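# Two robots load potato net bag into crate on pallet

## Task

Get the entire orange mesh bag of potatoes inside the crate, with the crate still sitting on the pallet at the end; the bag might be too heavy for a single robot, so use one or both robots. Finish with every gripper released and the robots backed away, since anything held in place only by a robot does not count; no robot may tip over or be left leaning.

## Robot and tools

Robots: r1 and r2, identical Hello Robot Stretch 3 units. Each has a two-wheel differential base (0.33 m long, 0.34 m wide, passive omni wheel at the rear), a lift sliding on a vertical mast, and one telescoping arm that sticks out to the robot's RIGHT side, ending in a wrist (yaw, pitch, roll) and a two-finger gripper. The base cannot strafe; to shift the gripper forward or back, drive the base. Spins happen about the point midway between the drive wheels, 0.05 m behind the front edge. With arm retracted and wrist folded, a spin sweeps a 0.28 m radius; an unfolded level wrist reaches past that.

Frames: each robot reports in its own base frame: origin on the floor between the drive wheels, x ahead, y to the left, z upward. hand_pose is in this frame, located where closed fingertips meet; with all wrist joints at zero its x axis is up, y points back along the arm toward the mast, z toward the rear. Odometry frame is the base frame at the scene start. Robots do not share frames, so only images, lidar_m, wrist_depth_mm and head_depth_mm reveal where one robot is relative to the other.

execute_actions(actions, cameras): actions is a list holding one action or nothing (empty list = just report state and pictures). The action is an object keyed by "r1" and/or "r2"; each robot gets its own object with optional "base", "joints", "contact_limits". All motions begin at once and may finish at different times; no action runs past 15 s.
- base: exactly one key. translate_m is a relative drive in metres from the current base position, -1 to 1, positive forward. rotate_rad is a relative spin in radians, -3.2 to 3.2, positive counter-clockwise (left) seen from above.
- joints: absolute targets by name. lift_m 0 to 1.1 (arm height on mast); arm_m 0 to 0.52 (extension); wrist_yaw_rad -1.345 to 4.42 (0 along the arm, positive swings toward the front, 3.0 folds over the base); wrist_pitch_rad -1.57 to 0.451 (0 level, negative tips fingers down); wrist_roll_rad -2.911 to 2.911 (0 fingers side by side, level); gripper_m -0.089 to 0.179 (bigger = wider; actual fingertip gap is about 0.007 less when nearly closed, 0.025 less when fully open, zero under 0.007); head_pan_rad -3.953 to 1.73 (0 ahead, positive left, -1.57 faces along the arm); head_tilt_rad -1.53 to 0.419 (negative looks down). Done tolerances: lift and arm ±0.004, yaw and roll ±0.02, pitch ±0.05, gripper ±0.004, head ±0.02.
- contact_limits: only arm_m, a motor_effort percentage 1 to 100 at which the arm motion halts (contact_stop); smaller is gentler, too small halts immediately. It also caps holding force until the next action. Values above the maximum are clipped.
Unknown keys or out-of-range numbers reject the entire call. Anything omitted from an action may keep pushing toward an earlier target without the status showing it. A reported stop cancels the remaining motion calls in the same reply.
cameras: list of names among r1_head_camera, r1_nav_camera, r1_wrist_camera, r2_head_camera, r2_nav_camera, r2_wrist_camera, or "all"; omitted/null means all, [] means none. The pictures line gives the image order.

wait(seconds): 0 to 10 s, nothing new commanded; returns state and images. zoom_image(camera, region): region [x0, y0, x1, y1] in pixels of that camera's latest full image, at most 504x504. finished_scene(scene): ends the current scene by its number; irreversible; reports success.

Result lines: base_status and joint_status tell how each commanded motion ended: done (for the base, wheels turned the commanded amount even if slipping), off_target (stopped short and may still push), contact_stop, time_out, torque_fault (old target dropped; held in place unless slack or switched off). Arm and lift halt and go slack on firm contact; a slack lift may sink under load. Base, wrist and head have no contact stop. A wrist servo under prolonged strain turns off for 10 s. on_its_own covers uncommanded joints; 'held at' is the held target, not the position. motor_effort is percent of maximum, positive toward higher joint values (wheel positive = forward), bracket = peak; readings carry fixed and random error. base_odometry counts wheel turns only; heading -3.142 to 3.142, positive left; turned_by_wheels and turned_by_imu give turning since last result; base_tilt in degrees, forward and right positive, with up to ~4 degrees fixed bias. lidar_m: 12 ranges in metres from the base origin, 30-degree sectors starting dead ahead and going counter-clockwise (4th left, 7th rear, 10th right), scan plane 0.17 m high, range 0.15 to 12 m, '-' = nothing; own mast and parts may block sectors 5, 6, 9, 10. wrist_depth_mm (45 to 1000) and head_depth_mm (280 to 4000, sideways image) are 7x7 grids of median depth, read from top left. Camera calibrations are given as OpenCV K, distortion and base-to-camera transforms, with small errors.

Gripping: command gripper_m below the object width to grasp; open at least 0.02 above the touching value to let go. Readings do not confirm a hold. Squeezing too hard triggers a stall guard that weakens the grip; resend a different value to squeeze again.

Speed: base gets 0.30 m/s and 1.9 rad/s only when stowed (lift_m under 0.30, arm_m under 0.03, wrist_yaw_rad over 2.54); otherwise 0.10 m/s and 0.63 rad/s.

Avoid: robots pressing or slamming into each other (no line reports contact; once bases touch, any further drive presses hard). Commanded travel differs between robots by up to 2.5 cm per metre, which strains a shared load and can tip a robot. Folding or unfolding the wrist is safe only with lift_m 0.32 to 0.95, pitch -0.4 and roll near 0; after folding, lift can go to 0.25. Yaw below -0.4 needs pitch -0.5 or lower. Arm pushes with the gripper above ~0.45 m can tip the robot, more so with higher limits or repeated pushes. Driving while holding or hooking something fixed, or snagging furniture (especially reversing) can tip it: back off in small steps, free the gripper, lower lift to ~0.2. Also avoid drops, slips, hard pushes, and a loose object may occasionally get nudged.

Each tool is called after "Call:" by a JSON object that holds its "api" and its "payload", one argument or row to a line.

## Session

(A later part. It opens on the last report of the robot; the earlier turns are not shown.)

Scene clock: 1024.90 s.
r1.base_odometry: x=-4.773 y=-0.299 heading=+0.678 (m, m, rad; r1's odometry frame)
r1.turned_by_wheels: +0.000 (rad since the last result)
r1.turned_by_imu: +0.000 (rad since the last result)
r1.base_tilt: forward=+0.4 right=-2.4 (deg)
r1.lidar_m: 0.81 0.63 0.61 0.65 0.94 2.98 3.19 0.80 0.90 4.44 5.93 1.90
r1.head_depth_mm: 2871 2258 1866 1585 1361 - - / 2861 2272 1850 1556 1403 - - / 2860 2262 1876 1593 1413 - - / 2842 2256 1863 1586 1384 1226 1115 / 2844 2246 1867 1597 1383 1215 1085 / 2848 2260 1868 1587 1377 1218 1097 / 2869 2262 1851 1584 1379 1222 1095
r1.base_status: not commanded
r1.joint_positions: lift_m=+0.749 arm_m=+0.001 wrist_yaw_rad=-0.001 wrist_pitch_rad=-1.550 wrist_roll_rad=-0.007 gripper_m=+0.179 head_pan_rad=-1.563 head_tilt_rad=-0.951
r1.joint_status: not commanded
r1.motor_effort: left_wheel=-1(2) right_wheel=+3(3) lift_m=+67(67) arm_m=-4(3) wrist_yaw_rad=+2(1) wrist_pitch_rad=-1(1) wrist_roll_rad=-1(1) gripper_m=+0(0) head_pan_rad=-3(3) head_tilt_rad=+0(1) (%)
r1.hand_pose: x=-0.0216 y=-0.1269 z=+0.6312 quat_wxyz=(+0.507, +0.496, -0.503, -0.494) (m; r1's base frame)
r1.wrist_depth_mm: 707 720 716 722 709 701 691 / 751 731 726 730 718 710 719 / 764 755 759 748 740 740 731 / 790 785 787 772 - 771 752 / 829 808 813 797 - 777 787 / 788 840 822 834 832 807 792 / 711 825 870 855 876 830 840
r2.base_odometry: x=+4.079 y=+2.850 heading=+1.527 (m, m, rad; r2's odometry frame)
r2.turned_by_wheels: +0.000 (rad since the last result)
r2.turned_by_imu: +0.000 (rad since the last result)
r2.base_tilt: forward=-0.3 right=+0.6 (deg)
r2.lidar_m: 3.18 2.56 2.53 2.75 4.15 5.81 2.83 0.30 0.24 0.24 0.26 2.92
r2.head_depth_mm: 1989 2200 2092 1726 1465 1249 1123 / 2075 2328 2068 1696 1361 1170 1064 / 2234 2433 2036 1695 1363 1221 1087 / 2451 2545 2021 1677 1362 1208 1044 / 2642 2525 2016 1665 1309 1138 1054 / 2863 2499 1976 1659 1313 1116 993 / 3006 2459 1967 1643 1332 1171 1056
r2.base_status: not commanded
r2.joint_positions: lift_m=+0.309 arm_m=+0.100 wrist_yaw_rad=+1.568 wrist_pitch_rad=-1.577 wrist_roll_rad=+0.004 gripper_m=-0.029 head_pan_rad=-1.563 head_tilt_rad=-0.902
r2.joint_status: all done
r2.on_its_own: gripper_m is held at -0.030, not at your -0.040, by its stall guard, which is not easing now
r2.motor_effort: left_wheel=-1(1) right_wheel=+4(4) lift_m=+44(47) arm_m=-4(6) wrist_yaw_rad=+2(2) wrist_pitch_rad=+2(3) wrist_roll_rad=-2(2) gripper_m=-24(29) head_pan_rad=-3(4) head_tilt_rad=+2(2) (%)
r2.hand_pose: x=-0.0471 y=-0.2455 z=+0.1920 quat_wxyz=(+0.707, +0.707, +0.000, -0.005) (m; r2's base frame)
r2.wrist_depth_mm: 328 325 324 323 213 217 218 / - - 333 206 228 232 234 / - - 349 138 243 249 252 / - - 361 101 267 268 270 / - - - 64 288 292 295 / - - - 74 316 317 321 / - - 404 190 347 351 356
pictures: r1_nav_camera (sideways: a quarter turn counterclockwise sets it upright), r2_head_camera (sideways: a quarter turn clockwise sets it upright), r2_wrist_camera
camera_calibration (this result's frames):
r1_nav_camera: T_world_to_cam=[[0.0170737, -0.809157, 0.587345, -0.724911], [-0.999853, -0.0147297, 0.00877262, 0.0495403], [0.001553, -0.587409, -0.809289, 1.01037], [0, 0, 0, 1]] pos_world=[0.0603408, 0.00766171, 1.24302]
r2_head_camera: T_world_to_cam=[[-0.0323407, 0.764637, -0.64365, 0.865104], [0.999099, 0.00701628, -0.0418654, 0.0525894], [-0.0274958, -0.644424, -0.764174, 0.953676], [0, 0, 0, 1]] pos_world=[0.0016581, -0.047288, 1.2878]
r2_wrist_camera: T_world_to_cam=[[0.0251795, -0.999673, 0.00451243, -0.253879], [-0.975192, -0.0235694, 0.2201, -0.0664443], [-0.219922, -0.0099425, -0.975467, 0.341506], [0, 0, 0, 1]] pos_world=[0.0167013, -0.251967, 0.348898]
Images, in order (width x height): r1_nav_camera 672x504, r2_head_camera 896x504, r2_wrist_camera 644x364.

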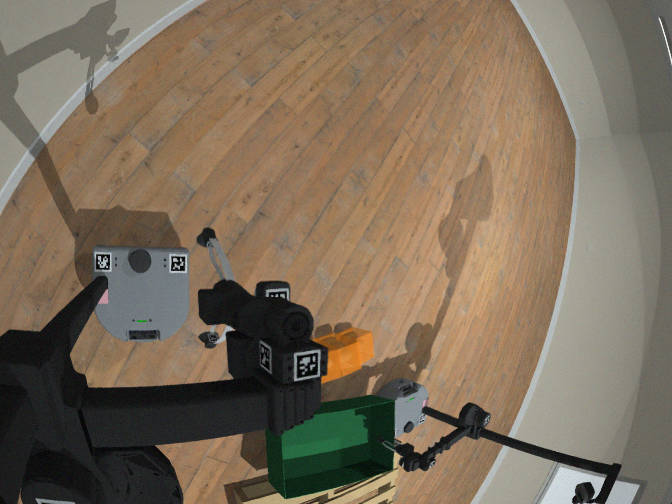

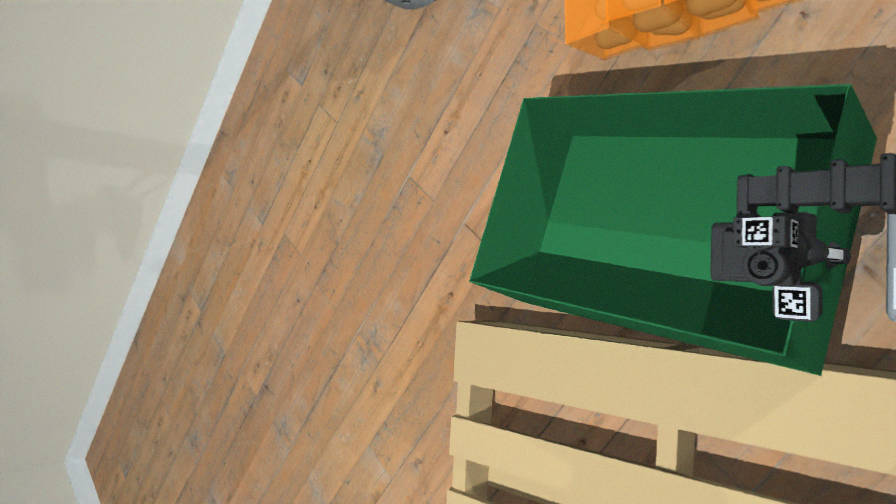

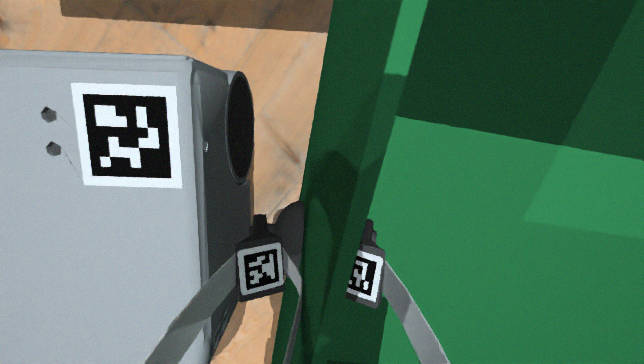

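Call:
{"api": "execute_actions", "payload": {
  "actions": [
    {"r2":{"joints":{"lift_m":0.3,"gripper_m":0.1}}}
  ],
  "cameras": []
}}

Call:
{"api": "execute_actions", "payload": {
  "actions": [
    {"r2":{"joints":{"lift_m":0.7},"base":{"translate_m":-0.1}},"r1":{"joints":{"head_tilt_rad":-0.8,"arm_m":0.3}}}
  ],
  "cameras": []
}}

Call:
{"api": "execute_actions", "payload": {
  "actions": [
    {"r2":{"base":{"rotate_rad":-0.3}}}
  ],
  "cameras": []
}}

Call:
{"api": "execute_actions", "payload": {
  "actions": [
    {"r2":{"base":{"translate_m":-0.7}}}
  ],
  "cameras": []
}}

Call:
{"api": "execute_actions", "payload": {
  "actions": [
    {"r2":{"base":{"rotate_rad":0.3}}}
  ],
  "cameras": []
}}

Call:
{"api": "execute_actions", "payload": {
  "actions": [
    {"r2":{"base":{"translate_m":0.74},"joints":{"arm_m":0.25}}}
  ]
}}

Scene clock: 1053.20 s.
r1.base_odometry: x=-4.773 y=-0.299 heading=+0.678 (m, m, rad; r1's odometry frame)
r1.turned_by_wheels: +0.000 (rad since the last result)
r1.turned_by_imu: -0.001 (rad since the last result)
r1.base_tilt: forward=+0.4 right=-2.4 (deg)
r1.lidar_m: 0.81 0.63 0.61 0.65 0.94 2.98 3.16 0.79 0.87 4.41 5.93 1.90
r1.head_depth_mm: 2840 2257 1855 1586 1360 - - / 2859 2255 1867 1550 1416 - - / 2853 2251 1851 1585 1409 - - / 2869 2273 1865 1581 1385 1223 1114 / 2827 2258 1855 1589 1380 1225 1080 / 2836 2259 1863 1587 1379 1224 1093 / 2868 2250 1869 1585 1385 1226 1095
r1.base_status: not commanded
r1.joint_positions: lift_m=+0.749 arm_m=+0.001 wrist_yaw_rad=-0.001 wrist_pitch_rad=-1.550 wrist_roll_rad=-0.007 gripper_m=+0.179 head_pan_rad=-1.563 head_tilt_rad=-0.951
r1.joint_status: not commanded
r1.motor_effort: left_wheel=-1(1) right_wheel=+3(3) lift_m=+67(67) arm_m=-3(3) wrist_yaw_rad=+2(2) wrist_pitch_rad=-1(1) wrist_roll_rad=-1(1) gripper_m=+0(0) head_pan_rad=-3(3) head_tilt_rad=+2(1) (%)
r1.hand_pose: x=-0.0216 y=-0.1269 z=+0.6312 quat_wxyz=(+0.507, +0.496, -0.503, -0.494) (m; r1's base frame)
r1.wrist_depth_mm: 720 716 717 711 703 690 699 / 738 741 735 737 733 732 714 / 771 775 752 747 740 743 732 / 792 786 778 772 - 758 766 / 815 813 809 807 - 783 795 / 789 858 820 843 818 807 815 / 715 832 855 857 838 836 852
r2.base_odometry: x=+4.079 y=+2.850 heading=+1.527 (m, m, rad; r2's odometry frame)
r2.turned_by_wheels: +0.000 (rad since the last result)
r2.turned_by_imu: +0.000 (rad since the last result)
r2.base_tilt: forward=-0.2 right=+0.7 (deg)
r2.lidar_m: 3.15 2.56 2.54 2.74 4.14 5.80 2.84 0.29 0.24 0.23 0.26 2.93
r2.head_depth_mm: 1974 2252 2079 1708 1463 1243 1122 / 2098 2346 2077 1711 1352 1188 1060 / 2267 2432 2063 1681 1371 1240 1109 / 2437 2545 2004 1684 1338 1207 1033 / 2613 2529 2001 1673 1315 1116 1052 / 2799 2492 1988 1659 1311 1121 1006 / 2970 2457 1948 1641 1319 1172 1058
r2.base_status: not commanded
r2.joint_positions: lift_m=+0.300 arm_m=+0.100 wrist_yaw_rad=+1.568 wrist_pitch_rad=-1.571 wrist_roll_rad=+0.002 gripper_m=+0.100 head_pan_rad=-1.563 head_tilt_rad=-0.902
r2.joint_status: all done
r2.motor_effort: left_wheel=-1(2) right_wheel=+2(12) lift_m=+22(39) arm_m=+0(4) wrist_yaw_rad=+2(4) wrist_pitch_rad=+0(2) wrist_roll_rad=-1(2) gripper_m=+1(93) head_pan_rad=-2(3) head_tilt_rad=+3(2) (%)
r2.hand_pose: x=-0.0456 y=-0.2451 z=+0.1828 quat_wxyz=(+0.707, +0.707, -0.001, -0.002) (m; r2's base frame)
r2.wrist_depth_mm: 321 318 317 315 212 209 205 / - - 326 236 229 225 221 / - - 340 251 248 242 237 / - - 352 275 270 265 259 / - - 366 300 296 290 285 / - - 377 338 337 320 315 / - - 385 370 372 368 352
pictures: none
No camera images: the call's "cameras" was empty. Leave "cameras" out to get every camera's image.

Scene clock: 1057.67 s.
r1.base_odometry: x=-4.773 y=-0.299 heading=+0.678 (m, m, rad; r1's odometry frame)
r1.turned_by_wheels: +0.000 (rad since the last result)
r1.turned_by_imu: -0.001 (rad since the last result)
r1.base_tilt: forward=+0.4 right=-2.4 (deg)
r1.lidar_m: 0.82 0.63 0.62 0.65 0.94 2.98 3.16 0.79 0.88 4.42 5.93 1.89
r1.head_depth_mm: 3723 3003 2263 1736 1548 - - / 3905 3036 2340 - 1509 1278 1132 / - 3033 2350 - 1472 1291 1125 / - 3026 2264 1826 1471 1286 1131 / - 3054 2262 1805 1503 1289 1125 / - 3004 2264 1810 1498 1289 1131 / - 3044 2254 1806 1500 1287 1127
r1.base_status: not commanded
r1.joint_positions: lift_m=+0.749 arm_m=+0.300 wrist_yaw_rad=-0.001 wrist_pitch_rad=-1.550 wrist_roll_rad=-0.007 gripper_m=+0.179 head_pan_rad=-1.563 head_tilt_rad=-0.803
r1.joint_status: all done
r1.motor_effort: left_wheel=-1(2) right_wheel=+3(3) lift_m=+67(67) arm_m=+2(3) wrist_yaw_rad=+1(1) wrist_pitch_rad=-1(1) wrist_roll_rad=-1(1) gripper_m=+0(1) head_pan_rad=-3(3) head_tilt_rad=+1(11) (%)
r1.hand_pose: x=-0.0216 y=-0.4260 z=+0.6312 quat_wxyz=(+0.507, +0.496, -0.503, -0.494) (m; r1's base frame)
r1.wrist_depth_mm: 721 724 711 714 700 651 701 / 740 743 739 719 730 714 708 / 768 769 756 748 743 742 739 / 791 789 784 775 769 764 762 / 805 813 803 795 800 782 782 / 840 853 834 846 825 823 809 / 880 874 871 862 849 842 840
r2.base_odometry: x=+4.074 y=+2.750 heading=+1.527 (m, m, rad; r2's odometry frame)
r2.turned_by_wheels: +0.000 (rad since the last result)
r2.turned_by_imu: -0.001 (rad since the last result)
r2.base_tilt: forward=-0.2 right=+0.6 (deg)
r2.lidar_m: 3.26 2.62 2.60 2.81 4.23 5.72 2.76 2.19 0.22 0.22 0.24 3.00
r2.head_depth_mm: 1907 2144 2097 1676 1464 1180 1099 / 2052 2287 2073 1700 1523 - - / 2188 2410 2033 1684 1339 1143 1062 / 2351 2484 2015 1677 1359 1168 1071 / 2537 2495 2017 1665 1291 1144 1073 / 2733 2468 1969 1665 1300 1117 1048 / 2932 2487 1975 1638 1356 1117 989
r2.base_status: done
r2.joint_positions: lift_m=+0.700 arm_m=+0.100 wrist_yaw_rad=+1.568 wrist_pitch_rad=-1.571 wrist_roll_rad=+0.002 gripper_m=+0.100 head_pan_rad=-1.563 head_tilt_rad=-0.902
r2.joint_status: all done
r2.motor_effort: left_wheel=+0(5) right_wheel=+1(2) lift_m=+38(43) arm_m=+0(1) wrist_yaw_rad=+2(2) wrist_pitch_rad=+0(0) wrist_roll_rad=-1(1) gripper_m=+0(0) head_pan_rad=-4(4) head_tilt_rad=+2(1) (%)
r2.hand_pose: x=-0.0454 y=-0.2451 z=+0.5821 quat_wxyz=(+0.707, +0.707, -0.001, -0.002) (m; r2's base frame)
r2.wrist_depth_mm: 712 692 697 676 590 587 584 / 729 717 715 662 624 623 607 / 755 - - 706 681 673 649 / 782 - - 762 753 735 668 / 804 807 - 691 704 732 653 / 841 843 837 832 815 830 825 / 859 875 853 858 725 850 859
pictures: none
No camera images: the call's "cameras" was empty. Leave "cameras" out to get every camera's image.

Scene clock: 1059.07 s.
r1.base_odometry: x=-4.773 y=-0.299 heading=+0.678 (m, m, rad; r1's odometry frame)
r1.turned_by_wheels: +0.000 (rad since the last result)
r1.turned_by_imu: +0.000 (rad since the last result)
r1.base_tilt: forward=+0.5 right=-2.4 (deg)
r1.lidar_m: 0.81 0.63 0.61 0.65 0.94 2.98 3.19 0.79 0.88 4.39 5.90 1.90
r1.head_depth_mm: 3722 3039 2266 1740 1550 - - / 3877 3047 2352 - 1507 1278 1131 / - 3009 2369 - 1467 1291 1129 / - 3032 2263 1831 1465 1290 1128 / - 3028 2247 1797 1513 1287 1127 / - 3021 2255 1798 1498 1289 1129 / - 3024 2255 1819 1509 1286 1124
r1.base_status: not commanded
r1.joint_positions: lift_m=+0.749 arm_m=+0.300 wrist_yaw_rad=-0.001 wrist_pitch_rad=-1.550 wrist_roll_rad=-0.007 gripper_m=+0.179 head_pan_rad=-1.563 head_tilt_rad=-0.803
r1.joint_status: not commanded
r1.motor_effort: left_wheel=-1(1) right_wheel=+3(3) lift_m=+67(67) arm_m=+2(2) wrist_yaw_rad=+1(1) wrist_pitch_rad=-1(1) wrist_roll_rad=-1(1) gripper_m=+0(0) head_pan_rad=-4(3) head_tilt_rad=+2(2) (%)
r1.hand_pose: x=-0.0216 y=-0.4260 z=+0.6312 quat_wxyz=(+0.507, +0.496, -0.503, -0.494) (m; r1's base frame)
r1.wrist_depth_mm: 720 720 706 712 694 662 695 / 748 733 733 729 722 720 698 / 774 750 769 759 760 747 729 / 774 784 782 770 776 761 765 / 823 814 807 800 792 785 792 / 846 826 836 829 836 812 812 / 873 882 869 872 844 854 845
r2.base_odometry: x=+4.074 y=+2.750 heading=+1.227 (m, m, rad; r2's odometry frame)
r2.turned_by_wheels: -0.300 (rad since the last result)
r2.turned_by_imu: -0.298 (rad since the last result)
r2.base_tilt: forward=-0.3 right=+0.6 (deg)
r2.lidar_m: 3.02 2.87 2.59 2.61 3.18 5.73 3.79 2.40 0.24 0.22 0.22 0.27
r2.head_depth_mm: 1793 2049 2077 1722 1455 1292 1127 / 1834 2067 1796 1699 1512 - - / 1921 2181 1980 1681 1505 1216 1096 / 1992 2301 2023 1689 1403 1180 1073 / 2076 2375 2004 1661 1363 1178 1069 / 2132 2420 1980 1656 1309 1154 1043 / 2230 2449 1969 1633 1290 1111 996
r2.base_status: done
r2.joint_positions: lift_m=+0.700 arm_m=+0.100 wrist_yaw_rad=+1.568 wrist_pitch_rad=-1.570 wrist_roll_rad=+0.002 gripper_m=+0.100 head_pan_rad=-1.563 head_tilt_rad=-0.902
r2.joint_status: not commanded
r2.motor_effort: left_wheel=+2(5) right_wheel=-2(5) lift_m=+38(38) arm_m=+0(0) wrist_yaw_rad=+2(2) wrist_pitch_rad=+0(0) wrist_roll_rad=-1(1) gripper_m=+0(0) head_pan_rad=-3(4) head_tilt_rad=+1(2) (%)
r2.hand_pose: x=-0.0453 y=-0.2451 z=+0.5821 quat_wxyz=(+0.707, +0.707, -0.002, -0.002) (m; r2's base frame)
r2.wrist_depth_mm: 705 703 697 614 617 622 627 / 731 726 719 685 666 681 655 / 744 - - 721 716 721 655 / 786 - - 715 658 771 781 / 799 804 - 798 795 734 792 / 833 828 833 830 822 752 828 / 863 865 867 866 861 858 852
pictures: none
No camera images: the call's "cameras" was empty. Leave "cameras" out to get every camera's image.

Scene clock: 1067.47 s.
r1.base_odometry: x=-4.773 y=-0.299 heading=+0.678 (m, m, rad; r1's odometry frame)
r1.turned_by_wheels: +0.000 (rad since the last result)
r1.turned_by_imu: -0.001 (rad since the last result)
r1.base_tilt: forward=+0.4 right=-2.4 (deg)
r1.lidar_m: 0.82 0.63 0.61 0.65 0.94 2.98 3.18 0.79 0.88 1.45 5.93 1.90
r1.head_depth_mm: 3728 3020 2254 1802 1543 - - / 3883 3034 2364 - 1507 1273 1127 / 1327 1332 2194 - 1469 1288 1127 / 3983 3037 2256 1782 1467 1290 1130 / - 3003 2264 1811 1502 1288 1128 / - 3043 2249 1808 1506 1292 1128 / - 3043 2257 1809 1508 1292 1125
r1.base_status: not commanded
r1.joint_positions: lift_m=+0.749 arm_m=+0.300 wrist_yaw_rad=-0.001 wrist_pitch_rad=-1.550 wrist_roll_rad=-0.007 gripper_m=+0.179 head_pan_rad=-1.563 head_tilt_rad=-0.803
r1.joint_status: not commanded
r1.motor_effort: left_wheel=-1(1) right_wheel=+3(3) lift_m=+67(67) arm_m=+2(2) wrist_yaw_rad=+1(1) wrist_pitch_rad=-2(1) wrist_roll_rad=-1(2) gripper_m=+0(0) head_pan_rad=-4(3) head_tilt_rad=+1(2) (%)
r1.hand_pose: x=-0.0216 y=-0.4260 z=+0.6312 quat_wxyz=(+0.507, +0.496, -0.503, -0.494) (m; r1's base frame)
r1.wrist_depth_mm: 720 724 713 707 697 665 692 / 745 738 731 735 724 715 712 / 772 763 746 743 743 740 720 / 805 784 786 785 768 774 750 / 813 808 803 816 802 781 784 / 841 850 820 832 824 816 808 / 906 872 872 877 855 851 838
r2.base_odometry: x=+3.839 y=+2.091 heading=+1.227 (m, m, rad; r2's odometry frame)
r2.turned_by_wheels: +0.000 (rad since the last result)
r2.turned_by_imu: -0.004 (rad since the last result)
r2.base_tilt: forward=-0.2 right=+0.6 (deg)
r2.lidar_m: 0.80 3.15 2.83 2.84 3.45 5.06 3.43 2.14 1.93 1.45 0.89 0.62
r2.head_depth_mm: 1590 1821 2036 1702 1462 1277 1133 / 1654 1865 2070 1709 1511 - - / 1734 1978 2059 1690 1514 1210 1112 / 1788 2033 2034 1699 1490 1197 1110 / 1769 2075 1951 1668 1422 1221 1100 / 976 2204 1749 1651 1416 1227 1104 / 2005 2267 1980 1644 1352 1167 1095
r2.base_status: done
r2.joint_positions: lift_m=+0.700 arm_m=+0.100 wrist_yaw_rad=+1.568 wrist_pitch_rad=-1.570 wrist_roll_rad=+0.002 gripper_m=+0.100 head_pan_rad=-1.563 head_tilt_rad=-0.902
r2.joint_status: not commanded
r2.motor_effort: left_wheel=+2(2) right_wheel=-1(5) lift_m=+38(38) arm_m=-1(1) wrist_yaw_rad=+2(2) wrist_pitch_rad=+0(0) wrist_roll_rad=-1(1) gripper_m=+0(1) head_pan_rad=-4(4) head_tilt_rad=+3(2) (%)
r2.hand_pose: x=-0.0453 y=-0.2451 z=+0.5821 quat_wxyz=(+0.707, +0.707, -0.002, -0.002) (m; r2's base frame)
r2.wrist_depth_mm: 703 696 707 700 696 698 693 / 722 713 720 722 725 713 724 / 751 - - 745 751 739 743 / 788 - - 773 770 767 758 / 806 816 - 796 794 796 786 / 831 837 834 831 845 833 817 / 866 861 862 853 872 864 850
pictures: none
No camera images: the call's "cameras" was empty. Leave "cameras" out to get every camera's image.

Scene clock: 1068.87 s.
r1.base_odometry: x=-4.773 y=-0.299 heading=+0.678 (m, m, rad; r1's odometry frame)
r1.turned_by_wheels: +0.000 (rad since the last result)
r1.turned_by_imu: +0.000 (rad since the last result)
r1.base_tilt: forward=+0.5 right=-2.3 (deg)
r1.lidar_m: 0.81 0.63 0.61 0.65 0.94 2.98 3.16 0.79 0.87 1.45 5.90 1.90
r1.head_depth_mm: 3764 3012 2268 1804 1547 - - / 3899 2893 2353 - 1502 1273 1127 / 1312 1647 2188 - 1466 1285 1129 / 3740 3047 2270 1755 1471 1296 1127 / - 3036 2255 1817 1504 1293 1126 / - 3016 2268 1814 1504 1291 1131 / - 3007 2259 1804 1506 1288 1125
r1.base_status: not commanded
r1.joint_positions: lift_m=+0.749 arm_m=+0.300 wrist_yaw_rad=-0.001 wrist_pitch_rad=-1.550 wrist_roll_rad=-0.007 gripper_m=+0.179 head_pan_rad=-1.563 head_tilt_rad=-0.803
r1.joint_status: not commanded
r1.motor_effort: left_wheel=-1(1) right_wheel=+3(3) lift_m=+67(66) arm_m=+3(2) wrist_yaw_rad=+2(2) wrist_pitch_rad=-1(1) wrist_roll_rad=-2(2) gripper_m=+1(0) head_pan_rad=-4(4) head_tilt_rad=+2(1) (%)
r1.hand_pose: x=-0.0216 y=-0.4260 z=+0.6312 quat_wxyz=(+0.507, +0.496, -0.503, -0.494) (m; r1's base frame)
r1.wrist_depth_mm: 721 723 710 702 705 658 687 / 740 728 735 737 738 720 709 / 760 763 760 757 746 739 733 / 785 800 783 774 770 760 760 / 819 808 803 797 794 785 775 / 842 825 838 838 816 825 824 / 891 865 880 857 845 833 830
r2.base_odometry: x=+3.839 y=+2.091 heading=+1.527 (m, m, rad; r2's odometry frame)
r2.turned_by_wheels: +0.300 (rad since the last result)
r2.turned_by_imu: +0.298 (rad since the last result)
r2.base_tilt: forward=-0.2 right=+0.6 (deg)
r2.lidar_m: 3.60 2.86 2.83 3.05 4.62 5.06 2.47 1.95 1.93 1.45 0.66 0.62
r2.head_depth_mm: 1703 1889 2010 1714 1466 1281 1129 / 1766 1973 2068 1693 1521 - - / 1031 2116 1871 1681 1498 1216 1112 / 2088 2332 1840 1684 1499 1202 1104 / 2241 2443 1986 1652 1412 1213 1110 / 2428 2482 1980 1644 1319 1216 1091 / 2658 2466 1993 1537 1375 1225 1093
r2.base_status: done
r2.joint_positions: lift_m=+0.700 arm_m=+0.100 wrist_yaw_rad=+1.568 wrist_pitch_rad=-1.569 wrist_roll_rad=+0.002 gripper_m=+0.100 head_pan_rad=-1.563 head_tilt_rad=-0.902
r2.joint_status: not commanded
r2.motor_effort: left_wheel=+0(5) right_wheel=+2(5) lift_m=+38(38) arm_m=+0(0) wrist_yaw_rad=+2(2) wrist_pitch_rad=+0(1) wrist_roll_rad=-1(1) gripper_m=+0(0) head_pan_rad=-3(3) head_tilt_rad=+2(1) (%)
r2.hand_pose: x=-0.0451 y=-0.2451 z=+0.5821 quat_wxyz=(+0.707, +0.707, -0.002, -0.001) (m; r2's base frame)
r2.wrist_depth_mm: 711 705 699 697 700 606 567 / 729 720 728 727 723 722 726 / 746 - - 747 744 751 751 / 775 - - 761 778 779 769 / 792 817 - 808 803 797 790 / 836 830 832 824 828 817 825 / 870 864 871 868 862 854 860
pictures: none
No camera images: the call's "cameras" was empty. Leave "cameras" out to get every camera's image.

Scene clock: 1077.73 s.
r1.base_odometry: x=-4.773 y=-0.299 heading=+0.678 (m, m, rad; r1's odometry frame)
r1.turned_by_wheels: +0.000 (rad since the last result)
r1.turned_by_imu: -0.002 (rad since the last result)
r1.base_tilt: forward=+0.4 right=-2.4 (deg)
r1.lidar_m: 0.81 0.63 0.61 0.65 0.94 2.98 3.16 0.79 0.88 4.41 5.94 1.90
r1.head_depth_mm: 3698 3009 2249 1816 1543 - - / 3915 3047 2342 - 1510 1278 1133 / - 3031 2347 - 1470 1289 1130 / - 3054 2277 1835 1471 1287 1131 / - 3027 2261 1810 1504 1294 1129 / - 3013 2251 1801 1506 1286 1126 / - 3008 2270 1807 1505 1289 1127
r1.base_status: not commanded
r1.joint_positions: lift_m=+0.749 arm_m=+0.300 wrist_yaw_rad=-0.001 wrist_pitch_rad=-1.550 wrist_roll_rad=-0.007 gripper_m=+0.179 head_pan_rad=-1.563 head_tilt_rad=-0.803
r1.joint_status: not commanded
r1.motor_effort: left_wheel=-2(2) right_wheel=+3(3) lift_m=+67(66) arm_m=+3(2) wrist_yaw_rad=+2(2) wrist_pitch_rad=-1(1) wrist_roll_rad=-2(1) gripper_m=+0(0) head_pan_rad=-4(3) head_tilt_rad=+3(1) (%)
r1.hand_pose: x=-0.0216 y=-0.4260 z=+0.6312 quat_wxyz=(+0.507, +0.496, -0.503, -0.494) (m; r1's base frame)
r1.wrist_depth_mm: 726 722 708 715 704 659 691 / 747 745 729 729 729 712 703 / 766 757 751 749 736 741 730 / 791 782 792 766 776 763 759 / 823 810 813 791 794 782 771 / 854 846 840 827 822 812 814 / 892 886 875 845 863 839 850
r2.base_odometry: x=+3.871 y=+2.830 heading=+1.527 (m, m, rad; r2's odometry frame)
r2.turned_by_wheels: +0.000 (rad since the last result)
r2.turned_by_imu: +0.003 (rad since the last result)
r2.base_tilt: forward=-0.2 right=+0.6 (deg)
r2.lidar_m: 3.03 2.41 2.39 2.59 3.92 5.67 3.02 2.40 0.43 0.43 0.48 3.07
r2.head_depth_mm: 2092 2340 2101 1722 1353 1249 1131 / 2229 2420 2072 1736 - - - / 2368 2537 2029 - 1390 1195 1113 / 2577 2556 2024 1660 1333 1182 1103 / 2805 2490 2006 1554 1277 1174 1102 / 2953 2478 1969 1591 1288 1115 1040 / 3098 2468 1960 1544 1332 1181 1032
r2.base_status: done
r2.joint_positions: lift_m=+0.700 arm_m=+0.250 wrist_yaw_rad=+1.569 wrist_pitch_rad=-1.569 wrist_roll_rad=+0.001 gripper_m=+0.100 head_pan_rad=-1.563 head_tilt_rad=-0.902
r2.joint_status: all done
r2.motor_effort: left_wheel=+0(3) right_wheel=+1(5) lift_m=+38(38) arm_m=+2(1) wrist_yaw_rad=+2(2) wrist_pitch_rad=+0(1) wrist_roll_rad=-1(1) gripper_m=+1(0) head_pan_rad=-2(3) head_tilt_rad=+1(2) (%)
r2.hand_pose: x=-0.0451 y=-0.3949 z=+0.5821 quat_wxyz=(+0.707, +0.707, -0.001, -0.001) (m; r2's base frame)
r2.wrist_depth_mm: 698 703 703 580 577 574 581 / 721 734 719 732 609 607 689 / - - 745 746 663 655 640 / - - 769 761 734 710 683 / 802 - 798 796 767 769 719 / 844 831 828 844 835 687 664 / 870 861 860 875 798 810 850
pictures: r1_head_camera (sideways: a quarter turn clockwise sets it upright), r1_nav_camera (sideways: a quarter turn counterclockwise sets it upright), r1_wrist_camera, r2_head_camera (sideways: a quarter turn clockwise sets it upright), r2_nav_camera (sideways: a quarter turn counterclockwise sets it upright), r2_wrist_camera
camera_calibration (this result's frames):
r1_head_camera: T_world_to_cam=[[-0.0108907, 0.69791, -0.716103, 0.951265], [0.999613, 0.025921, 0.01006, -0.0213075], [0.0255831, -0.715717, -0.697922, 0.862475], [0, 0, 0, 1]] pos_world=[0.00959445, -0.046057, 1.28336]
r1_nav_camera: T_world_to_cam=[[0.0163624, -0.714026, 0.699928, -0.871601], [-0.999863, -0.013359, 0.00974602, 0.0482713], [0.00239145, -0.699992, -0.714147, 0.886644], [0, 0, 0, 1]] pos_world=[0.0604059, -0.00105722, 1.24278]
r1_wrist_camera: T_world_to_cam=[[-0.999589, 0.0162699, -0.0235957, 0.00362377], [0.0115469, 0.982097, 0.188019, 0.332479], [0.0262324, 0.18767, -0.981882, 0.862454], [0, 0, 0, 1]] pos_world=[-0.022841, -0.488442, 0.784401]
r2_head_camera: T_world_to_cam=[[-0.0323354, 0.764637, -0.64365, 0.865104], [0.999099, 0.00700938, -0.0418654, 0.0525894], [-0.0275002, -0.644423, -0.764174, 0.953676], [0, 0, 0, 1]] pos_world=[0.00165777, -0.047288, 1.2878]
r2_nav_camera: T_world_to_cam=[[0.00539848, -0.805279, 0.592872, -0.730472], [-0.998359, -0.0381449, -0.0427203, 0.116706], [0.0570168, -0.591668, -0.804163, 1.00167], [0, 0, 0, 1]] pos_world=[0.063346, 0.00887692, 1.24357]
r2_wrist_camera: T_world_to_cam=[[0.0283805, -0.999586, 0.0047254, -0.404922], [-0.976769, -0.0267276, 0.212621, -0.150866], [-0.212407, -0.0106499, -0.977123, 0.721972], [0, 0, 0, 1]] pos_world=[0.0174824, -0.401098, 0.739446]
Images, in order (width x height): r1_head_camera 896x504, r1_nav_camera 672x504, r1_wrist_camera 644x364, r2_head_camera 896x504, r2_nav_camera 672x504, r2_wrist_camera 644x364.

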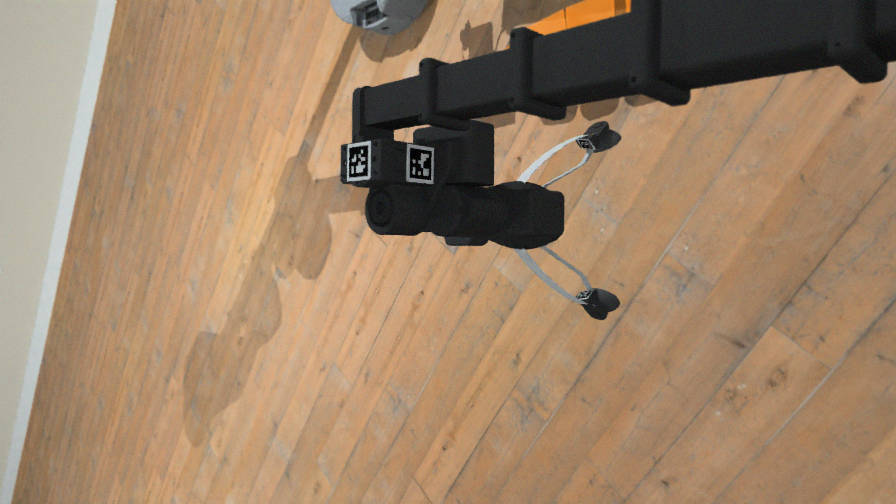

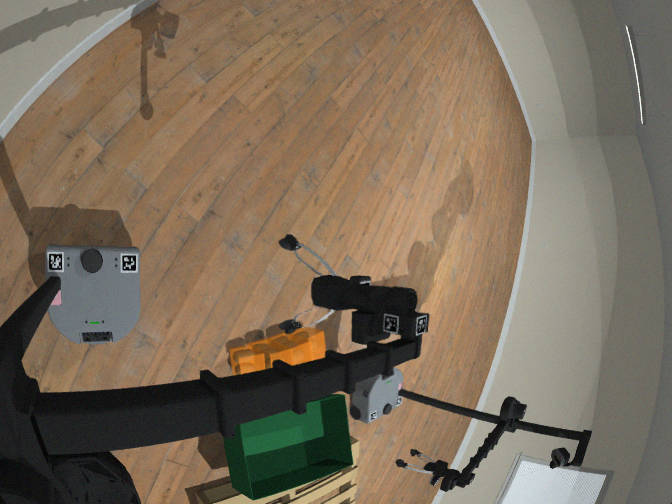

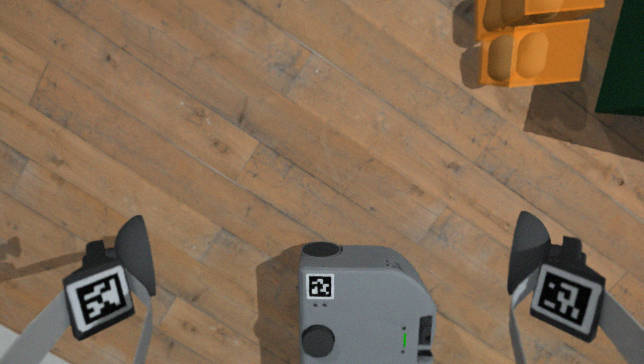

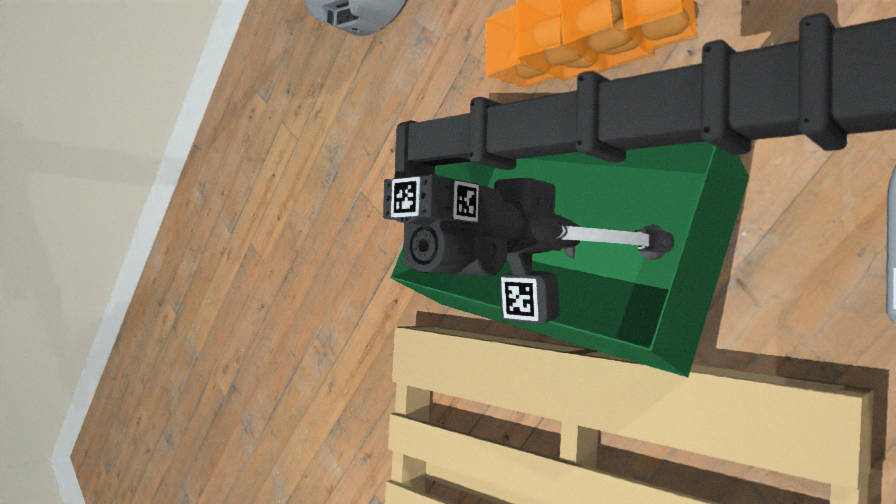

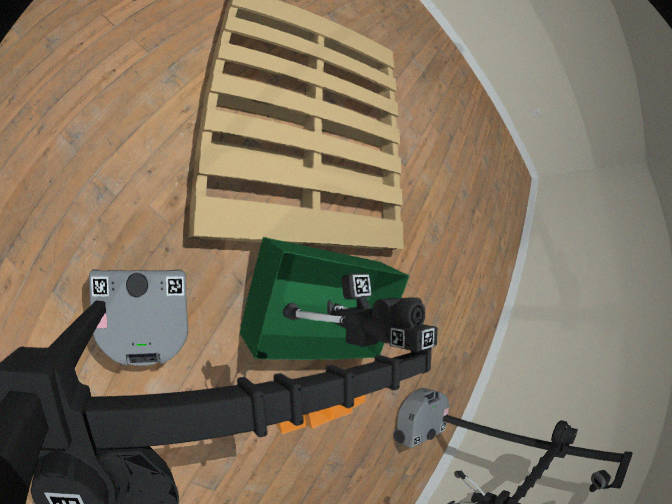

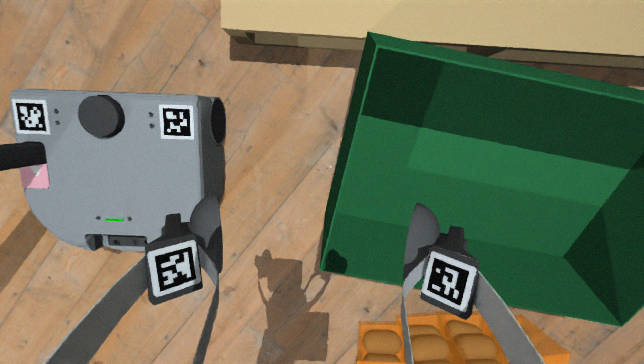

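Call:
{"api": "execute_actions", "payload": {
  "actions": [
    {"r1":{"base":{"translate_m":-0.7},"joints":{"wrist_yaw_rad":1.57,"gripper_m":0.12,"arm_m":0.38,"head_tilt_rad":-0.9}},"r2":{"joints":{"lift_m":0.42,"arm_m":0.27}}}
  ],
  "cameras": ["r1_head_camera","r1_wrist_camera","r2_wrist_camera","r1_nav_camera"]
}}

Scene clock: 1100.83 s.
r1.base_odometry: x=-5.318 y=-0.738 heading=+0.678 (m, m, rad; r1's odometry frame)
r1.turned_by_wheels: +0.000 (rad since the last result)
r1.turned_by_imu: -0.005 (rad since the last result)
r1.base_tilt: forward=+0.4 right=-2.4 (deg)
r1.lidar_m: 1.33 1.03 1.00 1.07 1.53 2.41 2.55 3.67 0.50 0.49 5.74 3.14
r1.head_depth_mm: 3246 2540 2008 1609 - - - / 3395 2533 1982 1502 1327 1205 1106 / 1506 2276 - 1547 1355 1216 1125 / 3414 2443 1892 1574 1358 1228 1119 / 3341 2525 1990 1666 1396 1248 1105 / 3376 2514 2008 1656 1371 1245 1107 / 3413 2535 2008 1664 1425 1250 1104
r1.base_status: done
r1.joint_positions: lift_m=+0.749 arm_m=+0.380 wrist_yaw_rad=+1.568 wrist_pitch_rad=-1.550 wrist_roll_rad=-0.007 gripper_m=+0.120 head_pan_rad=-1.563 head_tilt_rad=-0.889
r1.joint_status: all done
r1.motor_effort: left_wheel=-1(7) right_wheel=+2(4) lift_m=+67(67) arm_m=+2(5) wrist_yaw_rad=+3(2) wrist_pitch_rad=-2(1) wrist_roll_rad=-1(1) gripper_m=+0(84) head_pan_rad=-4(3) head_tilt_rad=-5(9) (%)
r1.hand_pose: x=-0.0401 y=-0.5249 z=+0.6312 quat_wxyz=(+0.707, +0.707, -0.006, +0.009) (m; r1's base frame)
r1.wrist_depth_mm: 721 719 717 700 700 701 698 / 743 744 734 730 724 714 714 / - - 755 747 738 728 621 / - - 776 727 731 728 639 / 812 - 812 710 700 712 634 / 851 838 818 702 691 - 613 / 881 866 859 726 730 717 698
r2.base_odometry: x=+3.871 y=+2.830 heading=+1.527 (m, m, rad; r2's odometry frame)
r2.turned_by_wheels: +0.000 (rad since the last result)
r2.turned_by_imu: +0.000 (rad since the last result)
r2.base_tilt: forward=-0.2 right=+0.6 (deg)
r2.lidar_m: 3.04 2.42 2.39 2.58 3.93 5.66 3.03 2.40 0.44 0.43 0.48 3.06
r2.head_depth_mm: 2097 2359 2073 1722 1365 1250 1125 / 2097 958 1997 1708 1390 1240 1118 / 2355 2417 1789 1544 1452 1210 - / 2550 2579 1869 1486 1413 1186 1107 / 2774 2546 2001 1550 1292 1179 1104 / 2884 2484 1996 1562 1289 1121 1037 / 3048 2465 1987 1536 1320 1183 1034
r2.base_status: not commanded
r2.joint_positions: lift_m=+0.420 arm_m=+0.270 wrist_yaw_rad=+1.569 wrist_pitch_rad=-1.569 wrist_roll_rad=+0.001 gripper_m=+0.100 head_pan_rad=-1.563 head_tilt_rad=-0.902
r2.joint_status: all done
r2.motor_effort: left_wheel=-1(1) right_wheel=+1(1) lift_m=+22(38) arm_m=+2(3) wrist_yaw_rad=+2(2) wrist_pitch_rad=-1(0) wrist_roll_rad=-1(1) gripper_m=+0(0) head_pan_rad=-3(4) head_tilt_rad=+2(2) (%)
r2.hand_pose: x=-0.0451 y=-0.4149 z=+0.3028 quat_wxyz=(+0.707, +0.707, -0.001, -0.001) (m; r2's base frame)
r2.wrist_depth_mm: 435 434 435 430 314 319 315 / 447 443 446 442 345 343 337 / - 460 458 457 377 372 364 / - 475 479 470 415 404 397 / - - 492 487 451 444 434 / - - 509 481 477 483 483 / - 532 534 399 410 439 472
pictures: r1_head_camera (sideways: a quarter turn clockwise sets it upright), r1_nav_camera (sideways: a quarter turn counterclockwise sets it upright), r1_wrist_camera, r2_wrist_camera
camera_calibration (this result's frames):
r1_head_camera: T_world_to_cam=[[-0.0113247, 0.756299, -0.654128, 0.870507], [0.99962, 0.0249963, 0.0115945, -0.023304], [0.0251196, -0.653748, -0.756295, 0.938393], [0, 0, 0, 1]] pos_world=[0.00958132, -0.0443089, 1.27939]
r1_nav_camera: T_world_to_cam=[[0.0167857, -0.770981, 0.636637, -0.789131], [-0.999857, -0.0141647, 0.00920864, 0.048972], [0.0019181, -0.636701, -0.771109, 0.960723], [0, 0, 0, 1]] pos_world=[0.0603683, 0.00398109, 1.24276]
r1_wrist_camera: T_world_to_cam=[[-0.0182533, -0.999555, -0.0235912, -0.50711], [-0.982072, 0.0134964, 0.188023, -0.118446], [-0.187621, 0.0266002, -0.981881, 0.788378], [0, 0, 0, 1]] pos_world=[0.0223373, -0.526256, 0.784401]
r2_wrist_camera: T_world_to_cam=[[0.0283807, -0.999586, 0.0047254, -0.4236], [-0.976769, -0.0267277, 0.212621, -0.0920148], [-0.212407, -0.01065, -0.977123, 0.448844], [0, 0, 0, 1]] pos_world=[0.0174823, -0.421104, 0.460141]
Images, in order (width x height): r1_head_camera 896x504, r1_nav_camera 672x504, r1_wrist_camera 644x364, r2_wrist_camera 644x364.

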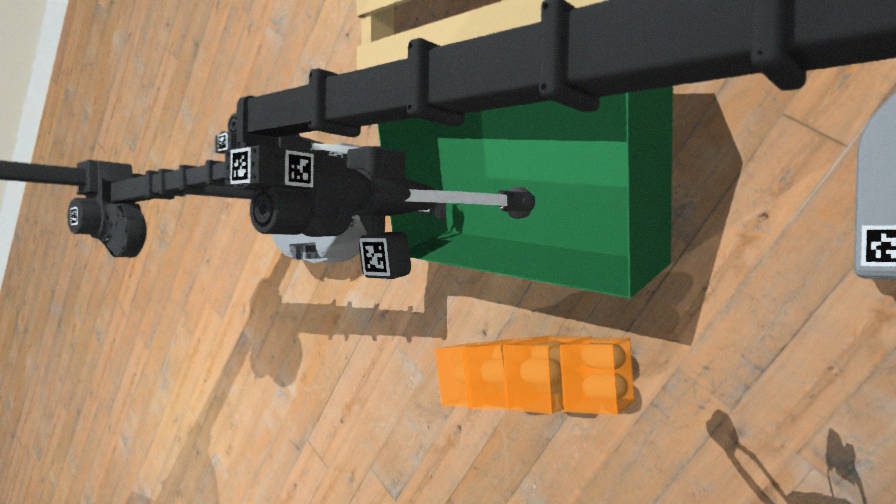

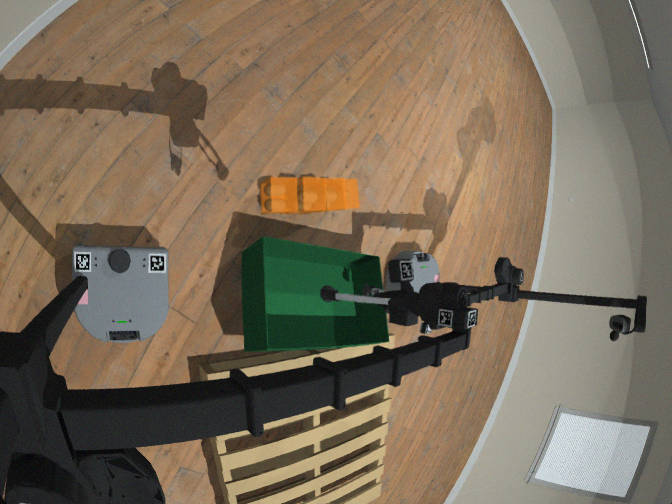

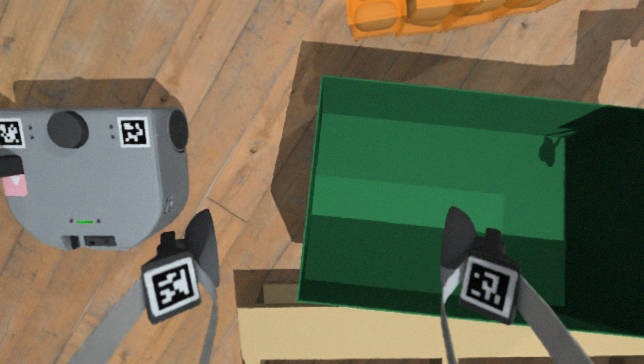

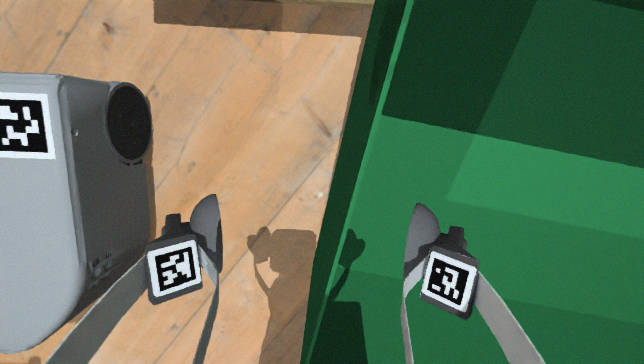

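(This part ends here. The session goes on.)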